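## Task

Take the mug that is on the desk and set it on the coffee table. It must end upright, must not drop more than a few centimetres and must not be struck hard. Nothing standing on the floor may be left toppled, and the robot must not fall or finish leaning. The mug has to stay put without the robot holding it.

## Robot and tools

Robot: TidyBot++, a single-arm mobile robot. The base is 0.54 m long, 0.50 m wide and 0.38 m tall, on four driven casters. It carries one seven-joint arm with a two-finger gripper. The shoulder sits 0.12 m ahead of the base centre, 0.68 m up. Two cameras: base_camera (fixed on the base, 644x364) and wrist_camera (fisheye on the hand, 644x476, looks along the hand). Loose objects may occasionally get a small push from outside.

Frames: the base frame has its origin on the floor below the base centre, x forward, y left, z up, in metres. hand_pose is reported in it and marks the midpoint between the finger pads; the hand's own z axis runs out along the fingers and the fingers move along its y axis. The odometry frame is the base frame as it was when the scene began. base_odometry heading is positive to the left, range -3.142 to 3.142; it counts wheel rotation, so slip shows as motion, and it drifts a few cm and several degrees over many moves. base_tilt is in degrees, positive when leaning forward or right, with a fixed offset near 1 degree.

execute_actions: argument actions is a list holding one action or none (empty list = just report state and images). An action may contain base, joints, or both, plus optional speeds; its parts begin together and may finish at different moments. base holds exactly one relative offset from the current position: translate_m (metres, forward +, -2 to 2), strafe_m (metres, left +, -2 to 2) or rotate_rad (radians, counter-clockwise from above +, -6.3 to 6.3). A base move needing over 8.667 s at its top speed is rejected. joints holds absolute target angles by name, one number each: joint_1_rad (any angle; whole arm about vertical, positive is clockwise from above, opposite to rotate_rad), joint_2_rad (shoulder, -2.249 to 2.249), joint_3_rad (any angle, upper-arm roll), joint_4_rad (elbow, -2.579 to 2.579), joint_5_rad (any angle, forearm roll), joint_6_rad (wrist, -2.099 to 2.099), joint_7_rad (any angle, hand roll; hand down, positive is counter-clockwise from above, and at 1.57 the fingers open left/right), gripper_pos (0 fully open to 1 fully closed; pad gap about 85 x (1 - gripper_pos) mm). Unbounded joints take the shorter path, so turn in steps under half a revolution. Done tolerances: 0.039 for joints 1-4, 0.056 for joints 5-7, 0.03 for the gripper. speeds caps top speed for this action only: translate_m and strafe_m 0.05 to 0.5 m/s, rotate_rad 0.1 to 1.57 rad/s (maximum is the default). cameras picks which images return: base_camera, wrist_camera or all; omitted/null means all, [] means none. Unknown keys or out-of-range values cause rejection with no motion. Omitted joints or base may still be driving toward earlier targets. Actions end within 15 s. Arm joints move up to 1.39 rad/s (1.22 for joints 5-7).

Arm geometry: with joint_1_rad 0, joint_3_rad 3.14, joint_5_rad 0 (close to the start), the arm stays in the vertical plane of base x. Tilt from vertical (forward +): upper arm (0.42 m) = joint_2_rad; forearm (0.31 m) = joint_2_rad - joint_4_rad; hand (0.31 m to hand point) = joint_2_rad - joint_4_rad - joint_6_rad. Forward reach from the shoulder is the sum of length x sin(tilt), height above it the sum of length x cos(tilt). It starts folded, hand down, reaching up to 0.08 m ahead of the base with the elbow up to 1.15 m high. A downward hand reaches at most about 0.94 m high, only near the base. Closed fingertips extend about 20 mm past the hand point.

wait: seconds (0 to 10); nothing new is commanded; returns state and images. zoom_image: camera (base_camera or wrist_camera) and region [x0, y0, x1, y1] in pixels from the top-left of that camera's latest full image, at most 504x504. finished_scene: scene (1 or 2) ends the current scene permanently and reports success; the goal must hold afterwards. Answering without any tool call ends everything.

Results: base_status and joint_status tell how each motion ended. done for the base means the wheels turned the full amount, even if they slipped. off_target: stopped short and may still be pushing. contact_stop / time_out: the old target is dropped and the part holds where it stopped. A blocked base shoves until it times out and can still report done far short. joint command not followed (with a cause: line) means a self-collision check withheld arm targets; the gripper still acts, and withheld targets may be retried on later actions. If a result reports a stop, the later execute_actions, wait and finished_scene calls in that same reply are skipped. on_its_own lists motion you did not command. motor_effort gives percent of maximum per motor, peak in brackets; readings are noisy and offset. Gripper at 1: done means empty or very thin; off_target means something is held.

Corrections: friction and load leave joints slightly off; hand_pose itself may be 1-2 cm wrong, so check the cameras. To correct, send each joint last command + (desired - read). While holding something, never send a joint its read angle: the arm sags further.

Hazards: ARM HIT means hard contact with base or arm; nothing prevents arm-base contact. Torque fault (joints 1-4 at 104.5 N m, 5-7 at 51.3 N m, held weight included) freezes arm and gripper for 10 s while the base continues. Motors heat while holding loads: MOTOR HOT from 60 °C, OVER-TEMPERATURE FAULT at 75 °C makes the arm sink; afterwards joint_status shows limit_stop_at_motor_heat, so resend targets. The robot can topple if the arm snags above about 0.8 m while driving, and sideways force on a raised hand can lift wheels; retract the arm or back off to recover. Avoid drops, slams, knocking over floor items and shoving hard. Between replies the robot keeps doing its last command.

Each tool is called as name([rows], argument=value, ...), one row to a line, values as JSON.

## Session

execute_actions(actions=[])

Scene clock: 0.00 s.
base_odometry: x=+0.000 y=+0.000 heading=+0.000 (m, m, rad; odometry frame)
base_tilt: forward=-0.2 right=-0.4 (deg)
base_status: not commanded
joint_positions: joint_1_rad=-0.015 joint_2_rad=-0.361 joint_3_rad=+3.098 joint_4_rad=-2.552 joint_5_rad=+0.029 joint_6_rad=-0.922 joint_7_rad=+1.609 gripper_pos=+0.000
joint_status: not commanded
motor_effort: joint_1_rad=+0 joint_2_rad=-2 joint_3_rad=+1 joint_4_rad=+17 joint_5_rad=+0 joint_6_rad=+2 joint_7_rad=+1 (%)
hand_pose: x=+0.2349 y=-0.0009 z=+0.5815 quat_wxyz=(+0.019, +0.998, +0.056, +0.014) (m; base frame)
pictures: base_camera, wrist_camera
Images, in order (width x height): base_camera 644x364, wrist_camera 644x476.

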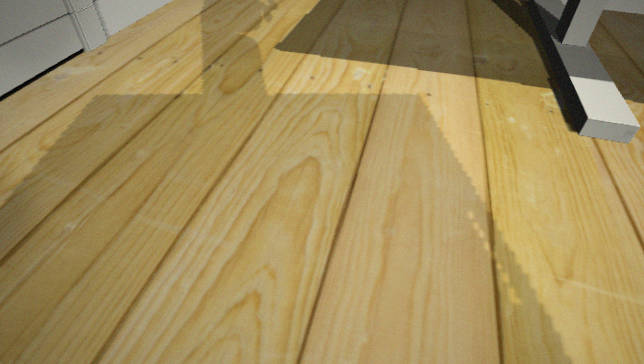

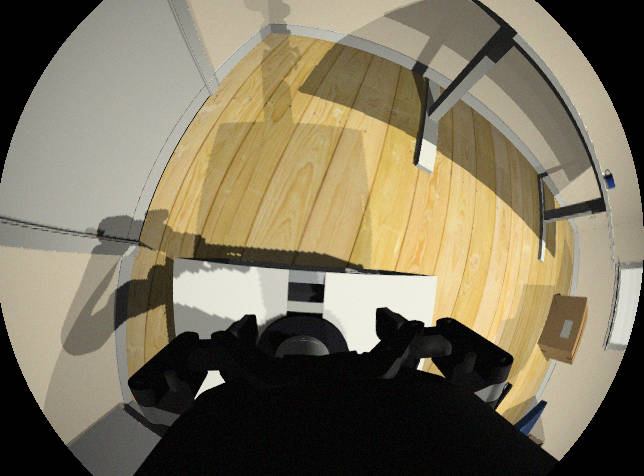

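execute_actions([
  {"base":{"rotate_rad":-1.2},"joints":{"joint_2_rad":-0.5,"joint_4_rad":-1.7,"joint_6_rad":-0.75}},
])

Scene clock: 5.07 s.
base_odometry: x=+0.000 y=+0.000 heading=-1.199 (m, m, rad; odometry frame)
base_tilt: forward=-0.2 right=-0.4 (deg)
base_status: done
joint_positions: joint_1_rad=-0.015 joint_2_rad=-0.476 joint_3_rad=+3.098 joint_4_rad=-1.708 joint_5_rad=+0.029 joint_6_rad=-0.787 joint_7_rad=+1.609 gripper_pos=+0.000
joint_status: all done
motor_effort: joint_1_rad=+0(1) joint_2_rad=-3(6) joint_3_rad=+1(2) joint_4_rad=+20(20) joint_5_rad=+0(1) joint_6_rad=+8(9) joint_7_rad=+1(1) (%)
hand_pose: x=+0.5023 y=+0.0226 z=+1.0247 quat_wxyz=(+0.018, +0.845, +0.048, +0.532) (m; base frame)
pictures: base_camera, wrist_camera
camera_calibration (this result's frames):
wrist_camera: T_world_to_cam=[[0.00821093, -0.997793, 0.0658887, -0.0483735], [-0.418698, -0.0632673, -0.905919, 1.1988], [0.908088, -0.0201491, -0.418294, 0.104936], [0, 0, 0, 1]] pos_world=[0.407042, 0.0296925, 1.1331]
Images, in order (width x height): base_camera 644x364, wrist_camera 644x476.

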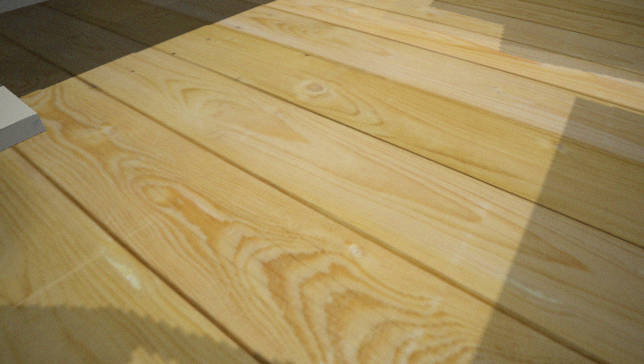

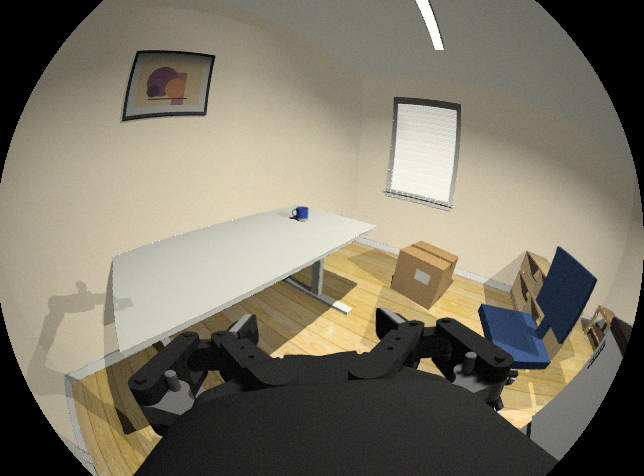

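execute_actions([
  {"base":{"rotate_rad":0.86}},
], cameras=[])

execute_actions([
  {"base":{"translate_m":0.2}},
], cameras=[])

execute_actions([
  {"base":{"strafe_m":-0.85},"joints":{"joint_6_rad":-1.1}},
])

Scene clock: 14.00 s.
base_odometry: x=+0.000 y=+0.000 heading=-0.340 (m, m, rad; odometry frame)
base_tilt: forward=-0.2 right=-0.4 (deg)
base_status: done
joint_positions: joint_1_rad=-0.015 joint_2_rad=-0.476 joint_3_rad=+3.098 joint_4_rad=-1.708 joint_5_rad=+0.029 joint_6_rad=-0.787 joint_7_rad=+1.609 gripper_pos=+0.000
joint_status: not commanded
motor_effort: joint_1_rad=+0(1) joint_2_rad=-3(5) joint_3_rad=+1(3) joint_4_rad=+21(21) joint_5_rad=+0(1) joint_6_rad=+8(9) joint_7_rad=+1(1) (%)
hand_pose: x=+0.5024 y=+0.0226 z=+1.0248 quat_wxyz=(+0.018, +0.845, +0.048, +0.532) (m; base frame)
pictures: none
No camera images: the call's "cameras" was empty. Leave "cameras" out to get every camera's image.

Scene clock: 15.60 s.
base_odometry: x=+0.189 y=-0.067 heading=-0.339 (m, m, rad; odometry frame)
base_tilt: forward=-0.1 right=-0.4 (deg)
base_status: done
joint_positions: joint_1_rad=-0.015 joint_2_rad=-0.485 joint_3_rad=+3.098 joint_4_rad=-1.708 joint_5_rad=+0.029 joint_6_rad=-0.785 joint_7_rad=+1.609 gripper_pos=+0.000
joint_status: not commanded
motor_effort: joint_1_rad=+0(0) joint_2_rad=-4(9) joint_3_rad=+1(2) joint_4_rad=+21(22) joint_5_rad=+0(0) joint_6_rad=+9(9) joint_7_rad=+1(1) (%)
hand_pose: x=+0.4994 y=+0.0225 z=+1.0291 quat_wxyz=(+0.019, +0.842, +0.048, +0.537) (m; base frame)
pictures: none
No camera images: the call's "cameras" was empty. Leave "cameras" out to get every camera's image.

Scene clock: 18.63 s.
base_odometry: x=-0.094 y=-0.869 heading=-0.339 (m, m, rad; odometry frame)
base_tilt: forward=-0.2 right=-0.4 (deg)
base_status: done
joint_positions: joint_1_rad=-0.015 joint_2_rad=-0.485 joint_3_rad=+3.098 joint_4_rad=-1.705 joint_5_rad=+0.029 joint_6_rad=-1.080 joint_7_rad=+1.609 gripper_pos=+0.000
joint_status: all done
motor_effort: joint_1_rad=+0(1) joint_2_rad=-2(4) joint_3_rad=+1(4) joint_4_rad=+20(21) joint_5_rad=+0(1) joint_6_rad=+7(9) joint_7_rad=+1(1) (%)
hand_pose: x=+0.4494 y=+0.0167 z=+0.9544 quat_wxyz=(+0.021, +0.911, +0.047, +0.408) (m; base frame)
pictures: base_camera, wrist_camera
camera_calibration (this result's frames):
wrist_camera: T_world_to_cam=[[0.0141527, -0.997053, 0.0754041, -0.0608803], [-0.653175, -0.0663168, -0.754298, 1.0733], [0.757075, -0.0385767, -0.652188, 0.414868], [0, 0, 0, 1]] pos_world=[0.387826, 0.0264809, 1.08475]
Images, in order (width x height): base_camera 644x364, wrist_camera 644x476.

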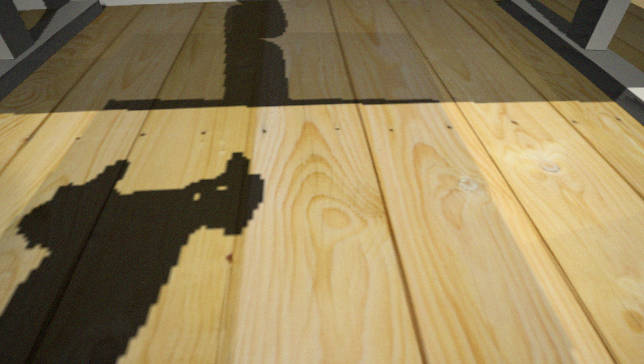

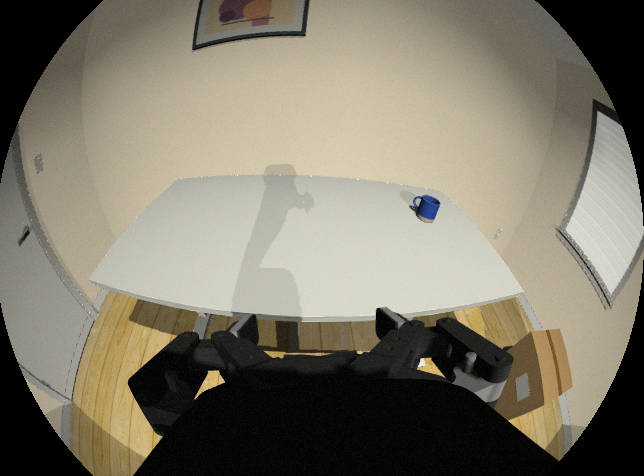

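execute_actions([
  {"base":{"strafe_m":-0.45}},
], cameras=[])

execute_actions([
  {"base":{"translate_m":0.22}},
])

Scene clock: 25.10 s.
base_odometry: x=-0.243 y=-1.293 heading=-0.339 (m, m, rad; odometry frame)
base_tilt: forward=-0.2 right=-0.4 (deg)
base_status: done
joint_positions: joint_1_rad=-0.015 joint_2_rad=-0.485 joint_3_rad=+3.098 joint_4_rad=-1.705 joint_5_rad=+0.029 joint_6_rad=-1.080 joint_7_rad=+1.609 gripper_pos=+0.000
joint_status: not commanded
motor_effort: joint_1_rad=+0(1) joint_2_rad=-3(3) joint_3_rad=+0(3) joint_4_rad=+20(21) joint_5_rad=+0(1) joint_6_rad=+8(8) joint_7_rad=+1(1) (%)
hand_pose: x=+0.4494 y=+0.0165 z=+0.9544 quat_wxyz=(+0.021, +0.911, +0.047, +0.408) (m; base frame)
pictures: none
No camera images: the call's "cameras" was empty. Leave "cameras" out to get every camera's image.

Scene clock: 26.77 s.
base_odometry: x=-0.035 y=-1.366 heading=-0.339 (m, m, rad; odometry frame)
base_tilt: forward=-0.2 right=-0.4 (deg)
base_status: done
joint_positions: joint_1_rad=-0.015 joint_2_rad=-0.487 joint_3_rad=+3.098 joint_4_rad=-1.705 joint_5_rad=+0.029 joint_6_rad=-1.080 joint_7_rad=+1.609 gripper_pos=+0.000
joint_status: not commanded
motor_effort: joint_1_rad=+0(0) joint_2_rad=-3(7) joint_3_rad=+1(1) joint_4_rad=+20(20) joint_5_rad=+0(0) joint_6_rad=+7(8) joint_7_rad=+1(1) (%)
hand_pose: x=+0.4488 y=+0.0165 z=+0.9553 quat_wxyz=(+0.021, +0.911, +0.047, +0.410) (m; base frame)
pictures: base_camera, wrist_camera
camera_calibration (this result's frames):
wrist_camera: T_world_to_cam=[[0.0135433, -0.997064, 0.075365, -0.0608389], [-0.651291, -0.0659868, -0.755954, 1.07425], [0.758708, -0.0388465, -0.650272, 0.413346], [0, 0, 0, 1]] pos_world=[0.386861, 0.0262827, 1.08545]
Images, in order (width x height): base_camera 644x364, wrist_camera 644x476.

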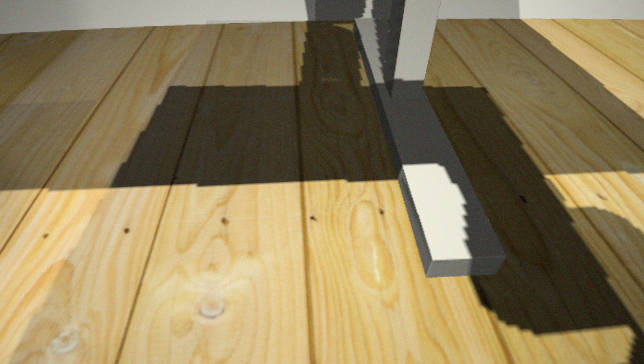

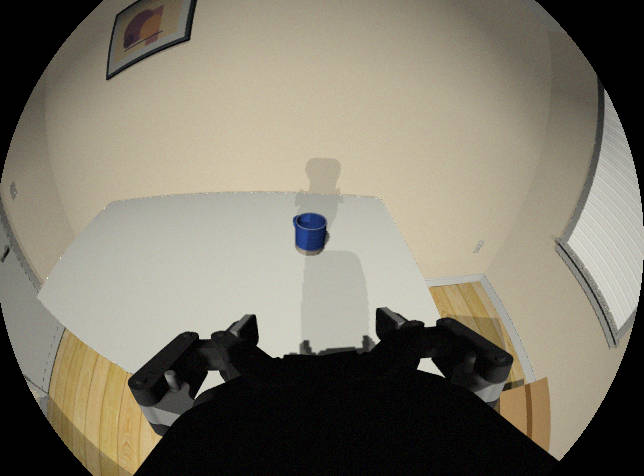

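execute_actions([
  {"base":{"translate_m":0.1},"joints":{"joint_2_rad":0.481,"joint_4_rad":-0.658,"joint_6_rad":-1.661,"joint_1_rad":0.03,"gripper_pos":0.35}},
], cameras=["wrist_camera"])

Scene clock: 34.10 s.
base_odometry: x=+0.059 y=-1.400 heading=-0.339 (m, m, rad; odometry frame)
base_tilt: forward=-0.1 right=-0.4 (deg)
base_status: done
joint_positions: joint_1_rad=+0.011 joint_2_rad=+0.466 joint_3_rad=+3.098 joint_4_rad=-0.673 joint_5_rad=+0.029 joint_6_rad=-1.621 joint_7_rad=+1.609 gripper_pos=+0.350
joint_status: all done
motor_effort: joint_1_rad=+0(1) joint_2_rad=-34(37) joint_3_rad=+0(2) joint_4_rad=+18(21) joint_5_rad=+0(0) joint_6_rad=+4(8) joint_7_rad=+1(1) (%)
hand_pose: x=+0.7089 y=+0.0042 z=+0.9010 quat_wxyz=(+0.006, +0.981, +0.027, +0.190) (m; base frame)
pictures: wrist_camera
camera_calibration (this result's frames):
wrist_camera: T_world_to_cam=[[0.00083375, -0.998975, 0.0452526, -0.0364086], [-0.922124, -0.0182759, -0.386461, 1.06074], [0.386892, -0.0414063, -0.921195, 0.687927], [0, 0, 0, 1]] pos_world=[0.712014, 0.0114994, 1.0453]
Images, in order (width x height): wrist_camera 644x476.

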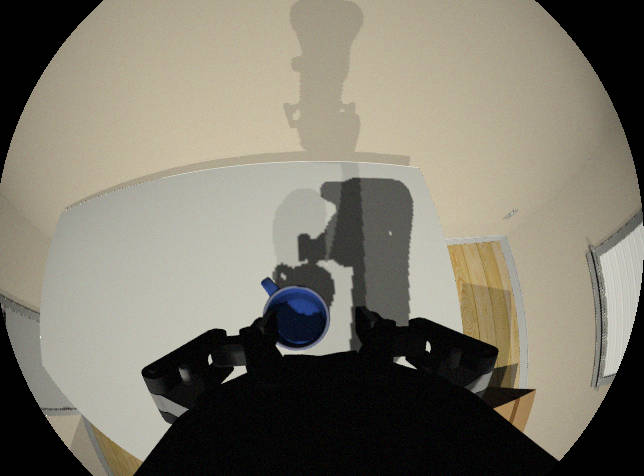

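execute_actions([
  {"base":{"strafe_m":-0.02}},
], cameras=[])

execute_actions([
  {"joints":{"joint_2_rad":0.47,"joint_4_rad":-1.07,"joint_6_rad":-1.27}},
], cameras=["wrist_camera"])

Scene clock: 39.33 s.
base_odometry: x=+0.053 y=-1.419 heading=-0.339 (m, m, rad; odometry frame)
base_tilt: forward=-0.1 right=-0.4 (deg)
base_status: done
joint_positions: joint_1_rad=+0.024 joint_2_rad=+0.466 joint_3_rad=+3.098 joint_4_rad=-0.672 joint_5_rad=+0.029 joint_6_rad=-1.622 joint_7_rad=+1.609 gripper_pos=+0.350
joint_status: not commanded
motor_effort: joint_1_rad=-1(3) joint_2_rad=-35(38) joint_3_rad=-1(1) joint_4_rad=+17(18) joint_5_rad=+0(1) joint_6_rad=+4(4) joint_7_rad=+1(1) (%)
hand_pose: x=+0.7088 y=-0.0033 z=+0.9012 quat_wxyz=(+0.007, +0.982, +0.021, +0.190) (m; base frame)
pictures: none
No camera images: the call's "cameras" was empty. Leave "cameras" out to get every camera's image.

Scene clock: 40.90 s.
base_odometry: x=+0.053 y=-1.419 heading=-0.339 (m, m, rad; odometry frame)
base_tilt: forward=-0.1 right=-0.3 (deg)
base_status: not commanded
joint_positions: joint_1_rad=+0.024 joint_2_rad=+0.466 joint_3_rad=+3.098 joint_4_rad=-1.060 joint_5_rad=+0.029 joint_6_rad=-1.309 joint_7_rad=+1.609 gripper_pos=+0.350
joint_status: all done
motor_effort: joint_1_rad=+0(1) joint_2_rad=-37(39) joint_3_rad=+0(1) joint_4_rad=+18(20) joint_5_rad=+0(0) joint_6_rad=+4(5) joint_7_rad=+1(1) (%)
hand_pose: x=+0.7157 y=-0.0005 z=+0.7756 quat_wxyz=(+0.007, +0.988, +0.026, +0.153) (m; base frame)
pictures: wrist_camera
camera_calibration (this result's frames):
wrist_camera: T_world_to_cam=[[0.00192867, -0.998802, 0.0488937, -0.0390455], [-0.94846, -0.0173212, -0.316424, 0.982944], [0.316892, -0.0457634, -0.947357, 0.640017], [0, 0, 0, 1]] pos_world=[0.729541, 0.00731636, 0.919261]
Images, in order (width x height): wrist_camera 644x476.

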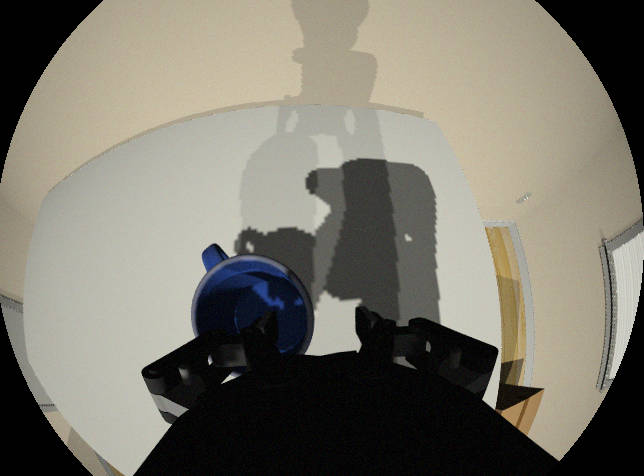

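execute_actions([
  {"joints":{"joint_2_rad":0.525,"joint_6_rad":-1.2}},
], cameras=[])

execute_actions([
  {"joints":{"gripper_pos":1}},
], cameras=[])

execute_actions([
  {"joints":{"joint_2_rad":0.3,"joint_6_rad":-1.42}},
], cameras=["wrist_camera"])

Scene clock: 44.47 s.
base_odometry: x=+0.053 y=-1.419 heading=-0.339 (m, m, rad; odometry frame)
base_tilt: forward=-0.2 right=-0.4 (deg)
base_status: not commanded
joint_positions: joint_1_rad=+0.024 joint_2_rad=+0.506 joint_3_rad=+3.098 joint_4_rad=-1.061 joint_5_rad=+0.029 joint_6_rad=-1.236 joint_7_rad=+1.609 gripper_pos=+0.350
joint_status: all done
motor_effort: joint_1_rad=+0(0) joint_2_rad=-38(40) joint_3_rad=+0(0) joint_4_rad=+19(19) joint_5_rad=+0(0) joint_6_rad=+4(4) joint_7_rad=+1(1) (%)
hand_pose: x=+0.7403 y=-0.0002 z=+0.7578 quat_wxyz=(+0.006, +0.985, +0.026, +0.169) (m; base frame)
pictures: none
No camera images: the call's "cameras" was empty. Leave "cameras" out to get every camera's image.

Scene clock: 45.90 s.
base_odometry: x=+0.053 y=-1.419 heading=-0.339 (m, m, rad; odometry frame)
base_tilt: forward=-0.1 right=-0.4 (deg)
base_status: not commanded
joint_positions: joint_1_rad=+0.025 joint_2_rad=+0.497 joint_3_rad=+3.098 joint_4_rad=-1.057 joint_5_rad=+0.029 joint_6_rad=-1.231 joint_7_rad=+1.609 gripper_pos=+0.952
joint_status: gripper_pos off_target (ended at +0.952, target +1.000)
motor_effort: joint_1_rad=-2(4) joint_2_rad=-31(43) joint_3_rad=-1(4) joint_4_rad=+15(21) joint_5_rad=-1(2) joint_6_rad=+3(7) joint_7_rad=+1(0) (%)
hand_pose: x=+0.7422 y=-0.0011 z=+0.7660 quat_wxyz=(+0.007, +0.984, +0.026, +0.178) (m; base frame)
pictures: none
No camera images: the call's "cameras" was empty. Leave "cameras" out to get every camera's image.

Scene clock: 47.20 s.
base_odometry: x=+0.053 y=-1.419 heading=-0.339 (m, m, rad; odometry frame)
base_tilt: forward=-0.2 right=-0.4 (deg)
base_status: not commanded
joint_positions: joint_1_rad=+0.025 joint_2_rad=+0.319 joint_3_rad=+3.098 joint_4_rad=-1.079 joint_5_rad=+0.029 joint_6_rad=-1.389 joint_7_rad=+1.609 gripper_pos=+0.952
joint_status: all done
motor_effort: joint_1_rad=+0(1) joint_2_rad=-33(44) joint_3_rad=+0(1) joint_4_rad=+20(22) joint_5_rad=+0(1) joint_6_rad=+5(5) joint_7_rad=+1(1) (%)
hand_pose: x=+0.6683 y=-0.0012 z=+0.8438 quat_wxyz=(+0.010, +0.984, +0.025, +0.176) (m; base frame)
pictures: wrist_camera
camera_calibration (this result's frames):
wrist_camera: T_world_to_cam=[[-0.00269624, -0.998552, 0.0537348, -0.0440012], [-0.932465, -0.0169013, -0.360864, 0.986367], [0.361249, -0.0510788, -0.931069, 0.676133], [0, 0, 0, 1]] pos_world=[0.675382, 0.00726947, 0.987835]
Images, in order (width x height): wrist_camera 644x476.

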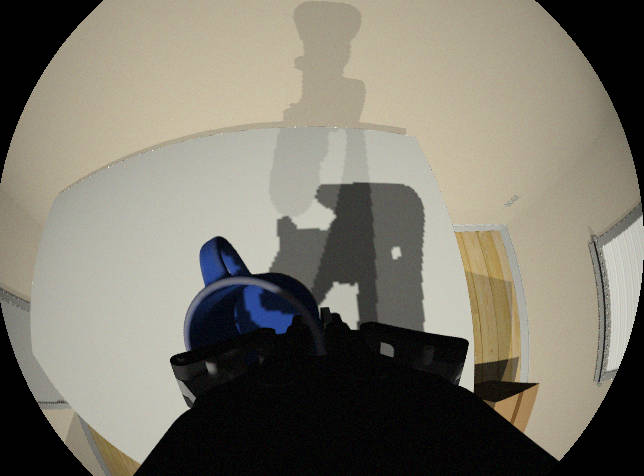

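execute_actions([
  {"base":{"strafe_m":0.5},"joints":{"joint_2_rad":-0.2,"joint_4_rad":-1.55}},
], cameras=[])

execute_actions([
  {"base":{"translate_m":-0.25}},
], cameras=[])

execute_actions([
  {"base":{"rotate_rad":3.14},"speeds":{"rotate_rad":1.0}},
])

Scene clock: 52.87 s.
base_odometry: x=+0.219 y=-0.947 heading=-0.339 (m, m, rad; odometry frame)
base_tilt: forward=-0.2 right=-0.4 (deg)
base_status: done
joint_positions: joint_1_rad=+0.028 joint_2_rad=-0.175 joint_3_rad=+3.098 joint_4_rad=-1.549 joint_5_rad=+0.029 joint_6_rad=-1.390 joint_7_rad=+1.609 gripper_pos=+0.952
joint_status: all done
motor_effort: joint_1_rad=+0(3) joint_2_rad=-15(36) joint_3_rad=+1(4) joint_4_rad=+21(22) joint_5_rad=+0(2) joint_6_rad=+5(6) joint_7_rad=+1(1) (%)
hand_pose: x=+0.4684 y=-0.0011 z=+0.8680 quat_wxyz=(+0.021, +0.982, +0.027, +0.187) (m; base frame)
pictures: none
No camera images: the call's "cameras" was empty. Leave "cameras" out to get every camera's image.

Scene clock: 54.63 s.
base_odometry: x=-0.017 y=-0.864 heading=-0.339 (m, m, rad; odometry frame)
base_tilt: forward=-0.2 right=-0.4 (deg)
base_status: done
joint_positions: joint_1_rad=+0.028 joint_2_rad=-0.183 joint_3_rad=+3.098 joint_4_rad=-1.551 joint_5_rad=+0.029 joint_6_rad=-1.393 joint_7_rad=+1.609 gripper_pos=+0.952
joint_status: not commanded
motor_effort: joint_1_rad=+0(0) joint_2_rad=-13(18) joint_3_rad=+1(1) joint_4_rad=+21(21) joint_5_rad=+0(0) joint_6_rad=+5(6) joint_7_rad=+1(1) (%)
hand_pose: x=+0.4657 y=-0.0011 z=+0.8702 quat_wxyz=(+0.021, +0.981, +0.027, +0.189) (m; base frame)
pictures: none
No camera images: the call's "cameras" was empty. Leave "cameras" out to get every camera's image.

Scene clock: 58.70 s.
base_odometry: x=-0.017 y=-0.864 heading=+2.800 (m, m, rad; odometry frame)
base_tilt: forward=-0.1 right=-0.4 (deg)
base_status: done
joint_positions: joint_1_rad=+0.028 joint_2_rad=-0.183 joint_3_rad=+3.098 joint_4_rad=-1.551 joint_5_rad=+0.029 joint_6_rad=-1.393 joint_7_rad=+1.609 gripper_pos=+0.952
joint_status: not commanded
motor_effort: joint_1_rad=+0(2) joint_2_rad=-14(15) joint_3_rad=+1(2) joint_4_rad=+21(21) joint_5_rad=+0(1) joint_6_rad=+5(5) joint_7_rad=+0(1) (%)
hand_pose: x=+0.4656 y=-0.0011 z=+0.8702 quat_wxyz=(+0.021, +0.981, +0.027, +0.189) (m; base frame)
pictures: base_camera, wrist_camera
camera_calibration (this result's frames):
wrist_camera: T_world_to_cam=[[-0.00558639, -0.997196, 0.0746237, -0.0626327], [-0.922472, -0.0236684, -0.385338, 0.82355], [0.386024, -0.0709909, -0.919753, 0.752523], [0, 0, 0, 1]] pos_world=[0.468861, 0.0104573, 1.01415]
Images, in order (width x height): base_camera 644x364, wrist_camera 644x476.

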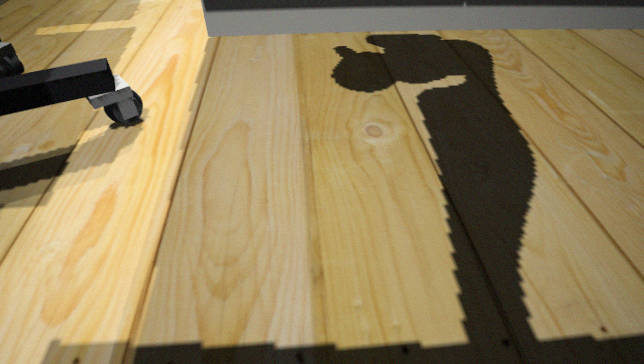

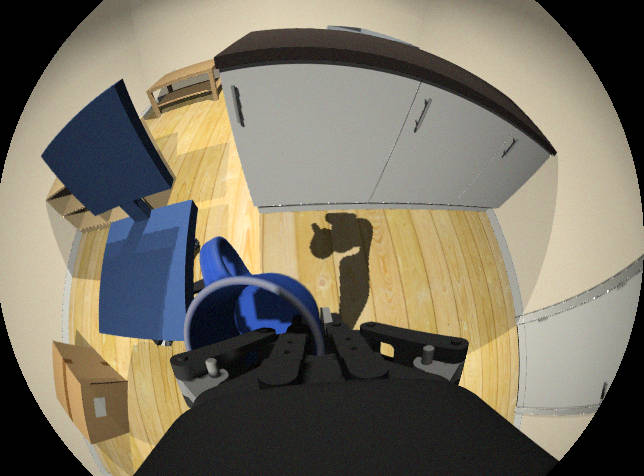

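execute_actions([
  {"base":{"translate_m":0.62},"joints":{"joint_2_rad":-0.55,"joint_4_rad":-1.95,"joint_6_rad":-1.4}},
], cameras=[])

execute_actions([
  {"base":{"strafe_m":0.65},"speeds":{"strafe_m":0.12}},
])

Scene clock: 67.07 s.
base_odometry: x=-0.602 y=-0.657 heading=+2.801 (m, m, rad; odometry frame)
base_tilt: forward=-0.2 right=-0.4 (deg)
base_status: done
joint_positions: joint_1_rad=+0.028 joint_2_rad=-0.524 joint_3_rad=+3.098 joint_4_rad=-1.951 joint_5_rad=+0.029 joint_6_rad=-1.393 joint_7_rad=+1.609 gripper_pos=+0.952
joint_status: all done
motor_effort: joint_1_rad=+0(1) joint_2_rad=-1(14) joint_3_rad=+1(2) joint_4_rad=+20(22) joint_5_rad=+0(1) joint_6_rad=+5(6) joint_7_rad=+1(1) (%)
hand_pose: x=+0.3177 y=-0.0033 z=+0.7959 quat_wxyz=(+0.028, +0.986, +0.026, +0.160) (m; base frame)
pictures: none
No camera images: the call's "cameras" was empty. Leave "cameras" out to get every camera's image.

Scene clock: 73.00 s.
base_odometry: x=-0.819 y=-1.269 heading=+2.800 (m, m, rad; odometry frame)
base_tilt: forward=-0.2 right=-0.3 (deg)
base_status: done
joint_positions: joint_1_rad=+0.028 joint_2_rad=-0.524 joint_3_rad=+3.098 joint_4_rad=-1.951 joint_5_rad=+0.029 joint_6_rad=-1.393 joint_7_rad=+1.609 gripper_pos=+0.952
joint_status: not commanded
motor_effort: joint_1_rad=+0(0) joint_2_rad=-1(2) joint_3_rad=+1(4) joint_4_rad=+21(21) joint_5_rad=+0(2) joint_6_rad=+4(5) joint_7_rad=+1(1) (%)
hand_pose: x=+0.3177 y=-0.0033 z=+0.7959 quat_wxyz=(+0.028, +0.986, +0.026, +0.160) (m; base frame)
pictures: base_camera, wrist_camera
camera_calibration (this result's frames):
wrist_camera: T_world_to_cam=[[-0.00667918, -0.995968, 0.0894648, -0.0715725], [-0.943821, -0.0232808, -0.329636, 0.620846], [0.33039, -0.0866404, -0.939859, 0.774854], [0, 0, 0, 1]] pos_world=[0.329485, 0.0103036, 0.93931]
Images, in order (width x height): base_camera 644x364, wrist_camera 644x476.

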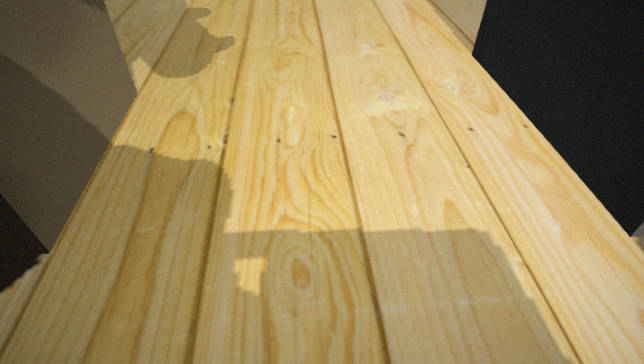

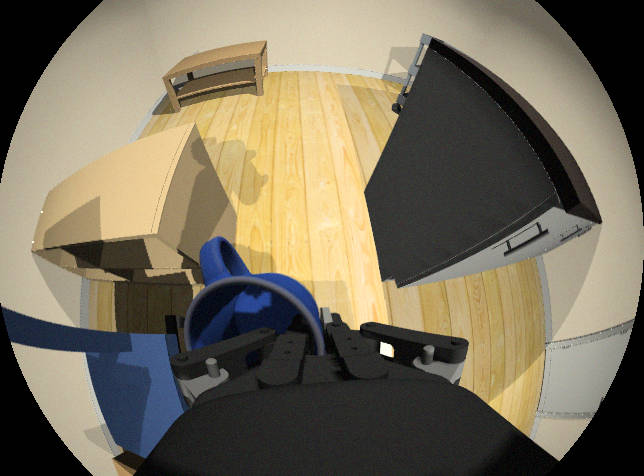

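execute_actions([
  {"base":{"rotate_rad":0.05}},
], cameras=[])

execute_actions([
  {"base":{"translate_m":1.25},"speeds":{"translate_m":0.3}},
])

Scene clock: 76.07 s.
base_odometry: x=-0.819 y=-1.269 heading=+2.850 (m, m, rad; odometry frame)
base_tilt: forward=-0.2 right=-0.4 (deg)
base_status: done
joint_positions: joint_1_rad=+0.028 joint_2_rad=-0.524 joint_3_rad=+3.098 joint_4_rad=-1.951 joint_5_rad=+0.029 joint_6_rad=-1.393 joint_7_rad=+1.609 gripper_pos=+0.952
joint_status: not commanded
motor_effort: joint_1_rad=+0(1) joint_2_rad=-1(2) joint_3_rad=+1(2) joint_4_rad=+21(20) joint_5_rad=+0(1) joint_6_rad=+5(5) joint_7_rad=+1(1) (%)
hand_pose: x=+0.3177 y=-0.0033 z=+0.7959 quat_wxyz=(+0.028, +0.986, +0.026, +0.160) (m; base frame)
pictures: none
No camera images: the call's "cameras" was empty. Leave "cameras" out to get every camera's image.

Scene clock: 81.13 s.
base_odometry: x=-2.016 y=-0.910 heading=+2.850 (m, m, rad; odometry frame)
base_tilt: forward=-0.1 right=-0.4 (deg)
base_status: done
joint_positions: joint_1_rad=+0.028 joint_2_rad=-0.528 joint_3_rad=+3.098 joint_4_rad=-1.951 joint_5_rad=+0.029 joint_6_rad=-1.393 joint_7_rad=+1.609 gripper_pos=+0.952
joint_status: not commanded
motor_effort: joint_1_rad=+0(1) joint_2_rad=-1(4) joint_3_rad=+1(2) joint_4_rad=+21(21) joint_5_rad=+0(0) joint_6_rad=+4(6) joint_7_rad=+1(1) (%)
hand_pose: x=+0.3172 y=-0.0033 z=+0.7967 quat_wxyz=(+0.028, +0.986, +0.026, +0.162) (m; base frame)
pictures: base_camera, wrist_camera
camera_calibration (this result's frames):
wrist_camera: T_world_to_cam=[[-0.00701506, -0.995958, 0.089545, -0.0715869], [-0.94258, -0.0233153, -0.333166, 0.623087], [0.333907, -0.0867405, -0.938607, 0.773578], [0, 0, 0, 1]] pos_world=[0.328505, 0.0103305, 0.940087]
Images, in order (width x height): base_camera 644x364, wrist_camera 644x476.

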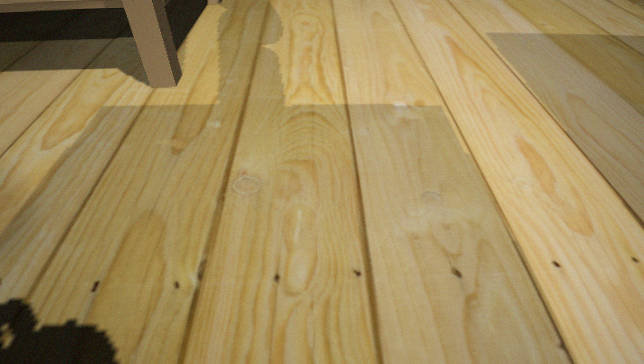

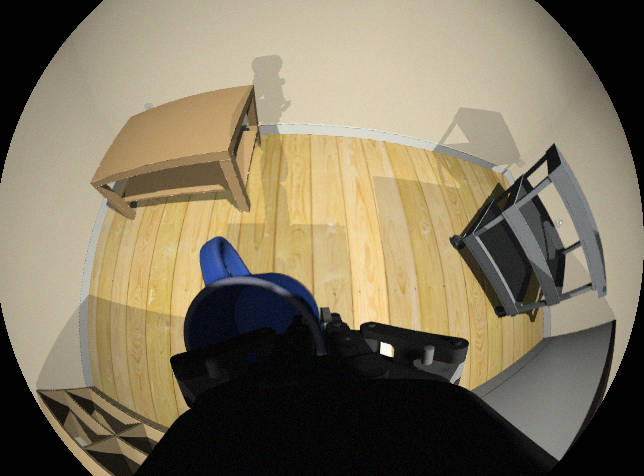

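execute_actions([
  {"base":{"translate_m":0.45}},
], cameras=[])

execute_actions([
  {"base":{"strafe_m":0.55},"joints":{"joint_2_rad":0.42,"joint_4_rad":-1.91,"joint_6_rad":-0.43}},
])

Scene clock: 86.73 s.
base_odometry: x=-2.448 y=-0.781 heading=+2.850 (m, m, rad; odometry frame)
base_tilt: forward=-0.2 right=-0.4 (deg)
base_status: done
joint_positions: joint_1_rad=+0.028 joint_2_rad=-0.531 joint_3_rad=+3.098 joint_4_rad=-1.951 joint_5_rad=+0.029 joint_6_rad=-1.393 joint_7_rad=+1.609 gripper_pos=+0.952
joint_status: not commanded
motor_effort: joint_1_rad=+0(0) joint_2_rad=+0(4) joint_3_rad=+1(1) joint_4_rad=+21(22) joint_5_rad=+0(1) joint_6_rad=+5(6) joint_7_rad=+1(1) (%)
hand_pose: x=+0.3169 y=-0.0032 z=+0.7972 quat_wxyz=(+0.028, +0.986, +0.026, +0.163) (m; base frame)
pictures: none
No camera images: the call's "cameras" was empty. Leave "cameras" out to get every camera's image.

Scene clock: 89.20 s.
base_odometry: x=-2.606 y=-1.308 heading=+2.850 (m, m, rad; odometry frame)
base_tilt: forward=-0.2 right=-0.4 (deg)
base_status: done
joint_positions: joint_1_rad=+0.028 joint_2_rad=+0.416 joint_3_rad=+3.098 joint_4_rad=-1.934 joint_5_rad=+0.029 joint_6_rad=-0.473 joint_7_rad=+1.609 gripper_pos=+0.952
joint_status: all done
motor_effort: joint_1_rad=+0(2) joint_2_rad=-33(34) joint_3_rad=+0(2) joint_4_rad=+15(22) joint_5_rad=+0(1) joint_6_rad=+4(5) joint_7_rad=+1(1) (%)
hand_pose: x=+0.6098 y=+0.0052 z=+0.5504 quat_wxyz=(+0.002, +0.987, +0.035, +0.159) (m; base frame)
pictures: base_camera, wrist_camera
camera_calibration (this result's frames):
wrist_camera: T_world_to_cam=[[0.020423, -0.998901, 0.0421967, -0.029683], [-0.944372, -0.0331304, -0.327208, 0.814913], [0.328246, -0.0331668, -0.94401, 0.45165], [0, 0, 0, 1]] pos_world=[0.621934, 0.0123278, 0.69426]
Images, in order (width x height): base_camera 644x364, wrist_camera 644x476.

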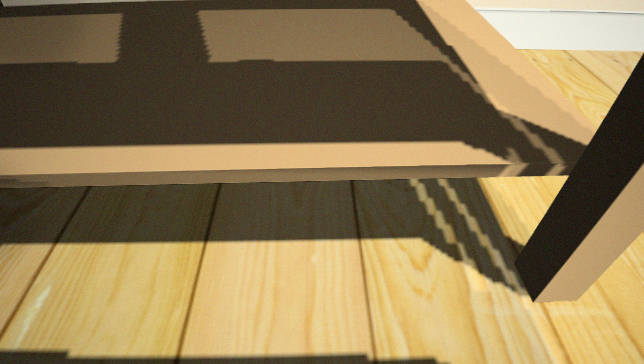

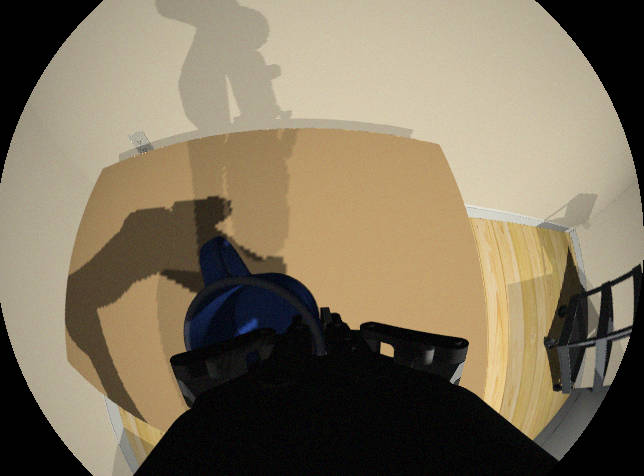

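Lower in steps (about 2 cm each), watching effort.

execute_actions([
  {"joints":{"joint_2_rad":0.5,"joint_6_rad":-0.32}},
], cameras=[])

execute_actions([
  {"joints":{"joint_2_rad":0.55,"joint_6_rad":-0.27}},
], cameras=[])

execute_actions([
  {"joints":{"joint_2_rad":0.6,"joint_6_rad":-0.22}},
], cameras=["wrist_camera"])

Scene clock: 93.43 s.
base_odometry: x=-2.606 y=-1.308 heading=+2.850 (m, m, rad; odometry frame)
base_tilt: forward=-0.2 right=-0.4 (deg)
base_status: not commanded
joint_positions: joint_1_rad=+0.028 joint_2_rad=+0.498 joint_3_rad=+3.098 joint_4_rad=-1.931 joint_5_rad=+0.029 joint_6_rad=-0.362 joint_7_rad=+1.609 gripper_pos=+0.952
joint_status: all done
motor_effort: joint_1_rad=+0(0) joint_2_rad=-35(36) joint_3_rad=-1(1) joint_4_rad=+15(16) joint_5_rad=+0(0) joint_6_rad=+5(6) joint_7_rad=+1(1) (%)
hand_pose: x=+0.6319 y=+0.0066 z=+0.5217 quat_wxyz=(+0.000, +0.984, +0.035, +0.175) (m; base frame)
pictures: none
No camera images: the call's "cameras" was empty. Leave "cameras" out to get every camera's image.

Scene clock: 94.27 s.
base_odometry: x=-2.606 y=-1.308 heading=+2.850 (m, m, rad; odometry frame)
base_tilt: forward=-0.2 right=-0.4 (deg)
base_status: not commanded
joint_positions: joint_1_rad=+0.028 joint_2_rad=+0.545 joint_3_rad=+3.098 joint_4_rad=-1.931 joint_5_rad=+0.029 joint_6_rad=-0.314 joint_7_rad=+1.609 gripper_pos=+0.952
joint_status: all done
motor_effort: joint_1_rad=+0(0) joint_2_rad=-36(38) joint_3_rad=-1(1) joint_4_rad=+15(15) joint_5_rad=+0(0) joint_6_rad=+5(5) joint_7_rad=+1(1) (%)
hand_pose: x=+0.6383 y=+0.0073 z=+0.5029 quat_wxyz=(-0.002, +0.984, +0.034, +0.176) (m; base frame)
pictures: none
No camera images: the call's "cameras" was empty. Leave "cameras" out to get every camera's image.

Scene clock: 95.10 s.
base_odometry: x=-2.606 y=-1.308 heading=+2.850 (m, m, rad; odometry frame)
base_tilt: forward=-0.2 right=-0.4 (deg)
base_status: not commanded
joint_positions: joint_1_rad=+0.028 joint_2_rad=+0.571 joint_3_rad=+3.098 joint_4_rad=-1.922 joint_5_rad=+0.029 joint_6_rad=-0.260 joint_7_rad=+1.609 gripper_pos=+0.952
joint_status: all done
motor_effort: joint_1_rad=-1(2) joint_2_rad=-30(37) joint_3_rad=-1(2) joint_4_rad=+13(15) joint_5_rad=-1(0) joint_6_rad=+5(6) joint_7_rad=+1(1) (%)
hand_pose: x=+0.6538 y=+0.0079 z=+0.4978 quat_wxyz=(-0.002, +0.981, +0.034, +0.193) (m; base frame)
pictures: wrist_camera
camera_calibration (this result's frames):
wrist_camera: T_world_to_cam=[[0.0173334, -0.99933, 0.0322215, -0.0187262], [-0.919136, -0.0286108, -0.392901, 0.855433], [0.393559, -0.0228056, -0.919016, 0.332368], [0, 0, 0, 1]] pos_world=[0.655777, 0.0133408, 0.642156]
Images, in order (width x height): wrist_camera 644x476.

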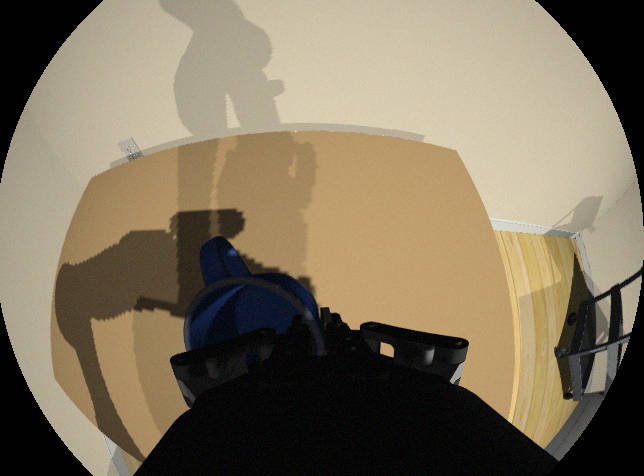

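Contact.

execute_actions([
  {"joints":{"gripper_pos":0.6,"joint_2_rad":0.57}},
], cameras=[])

execute_actions([
  {"joints":{"joint_2_rad":0.3,"joint_6_rad":-0.5}},
], cameras=["wrist_camera"])

Scene clock: 97.83 s.
base_odometry: x=-2.606 y=-1.308 heading=+2.850 (m, m, rad; odometry frame)
base_tilt: forward=-0.1 right=-0.4 (deg)
base_status: not commanded
joint_positions: joint_1_rad=+0.028 joint_2_rad=+0.571 joint_3_rad=+3.098 joint_4_rad=-1.918 joint_5_rad=+0.029 joint_6_rad=-0.256 joint_7_rad=+1.609 gripper_pos=+0.600
joint_status: all done
motor_effort: joint_1_rad=+0(1) joint_2_rad=-34(35) joint_3_rad=-1(1) joint_4_rad=+12(14) joint_5_rad=+0(0) joint_6_rad=+4(6) joint_7_rad=+1(1) (%)
hand_pose: x=+0.6574 y=+0.0079 z=+0.4996 quat_wxyz=(-0.002, +0.980, +0.034, +0.198) (m; base frame)
pictures: none
No camera images: the call's "cameras" was empty. Leave "cameras" out to get every camera's image.

Scene clock: 99.17 s.
base_odometry: x=-2.606 y=-1.308 heading=+2.850 (m, m, rad; odometry frame)
base_tilt: forward=-0.2 right=-0.4 (deg)
base_status: not commanded
joint_positions: joint_1_rad=+0.028 joint_2_rad=+0.313 joint_3_rad=+3.098 joint_4_rad=-1.918 joint_5_rad=+0.029 joint_6_rad=-0.462 joint_7_rad=+1.609 gripper_pos=+0.600
joint_status: all done
motor_effort: joint_1_rad=+0(0) joint_2_rad=-29(36) joint_3_rad=+0(1) joint_4_rad=+17(17) joint_5_rad=+0(0) joint_6_rad=+5(5) joint_7_rad=+1(1) (%)
hand_pose: x=+0.6317 y=+0.0051 z=+0.6095 quat_wxyz=(+0.006, +0.974, +0.035, +0.223) (m; base frame)
pictures: wrist_camera
camera_calibration (this result's frames):
wrist_camera: T_world_to_cam=[[0.0144089, -0.9988, 0.0468117, -0.0318011], [-0.893494, -0.033877, -0.447795, 0.896196], [0.448843, -0.0353738, -0.89291, 0.392871], [0, 0, 0, 1]] pos_world=[0.624866, 0.0124948, 0.753599]
Images, in order (width x height): wrist_camera 644x476.

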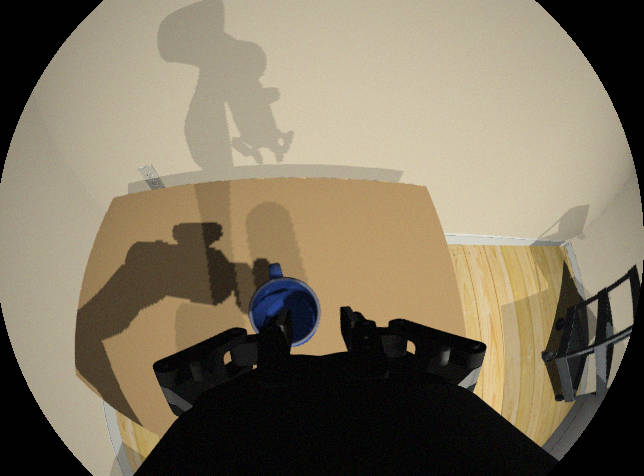

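finished_scene(scene=1)

The scene is finished: the task was done.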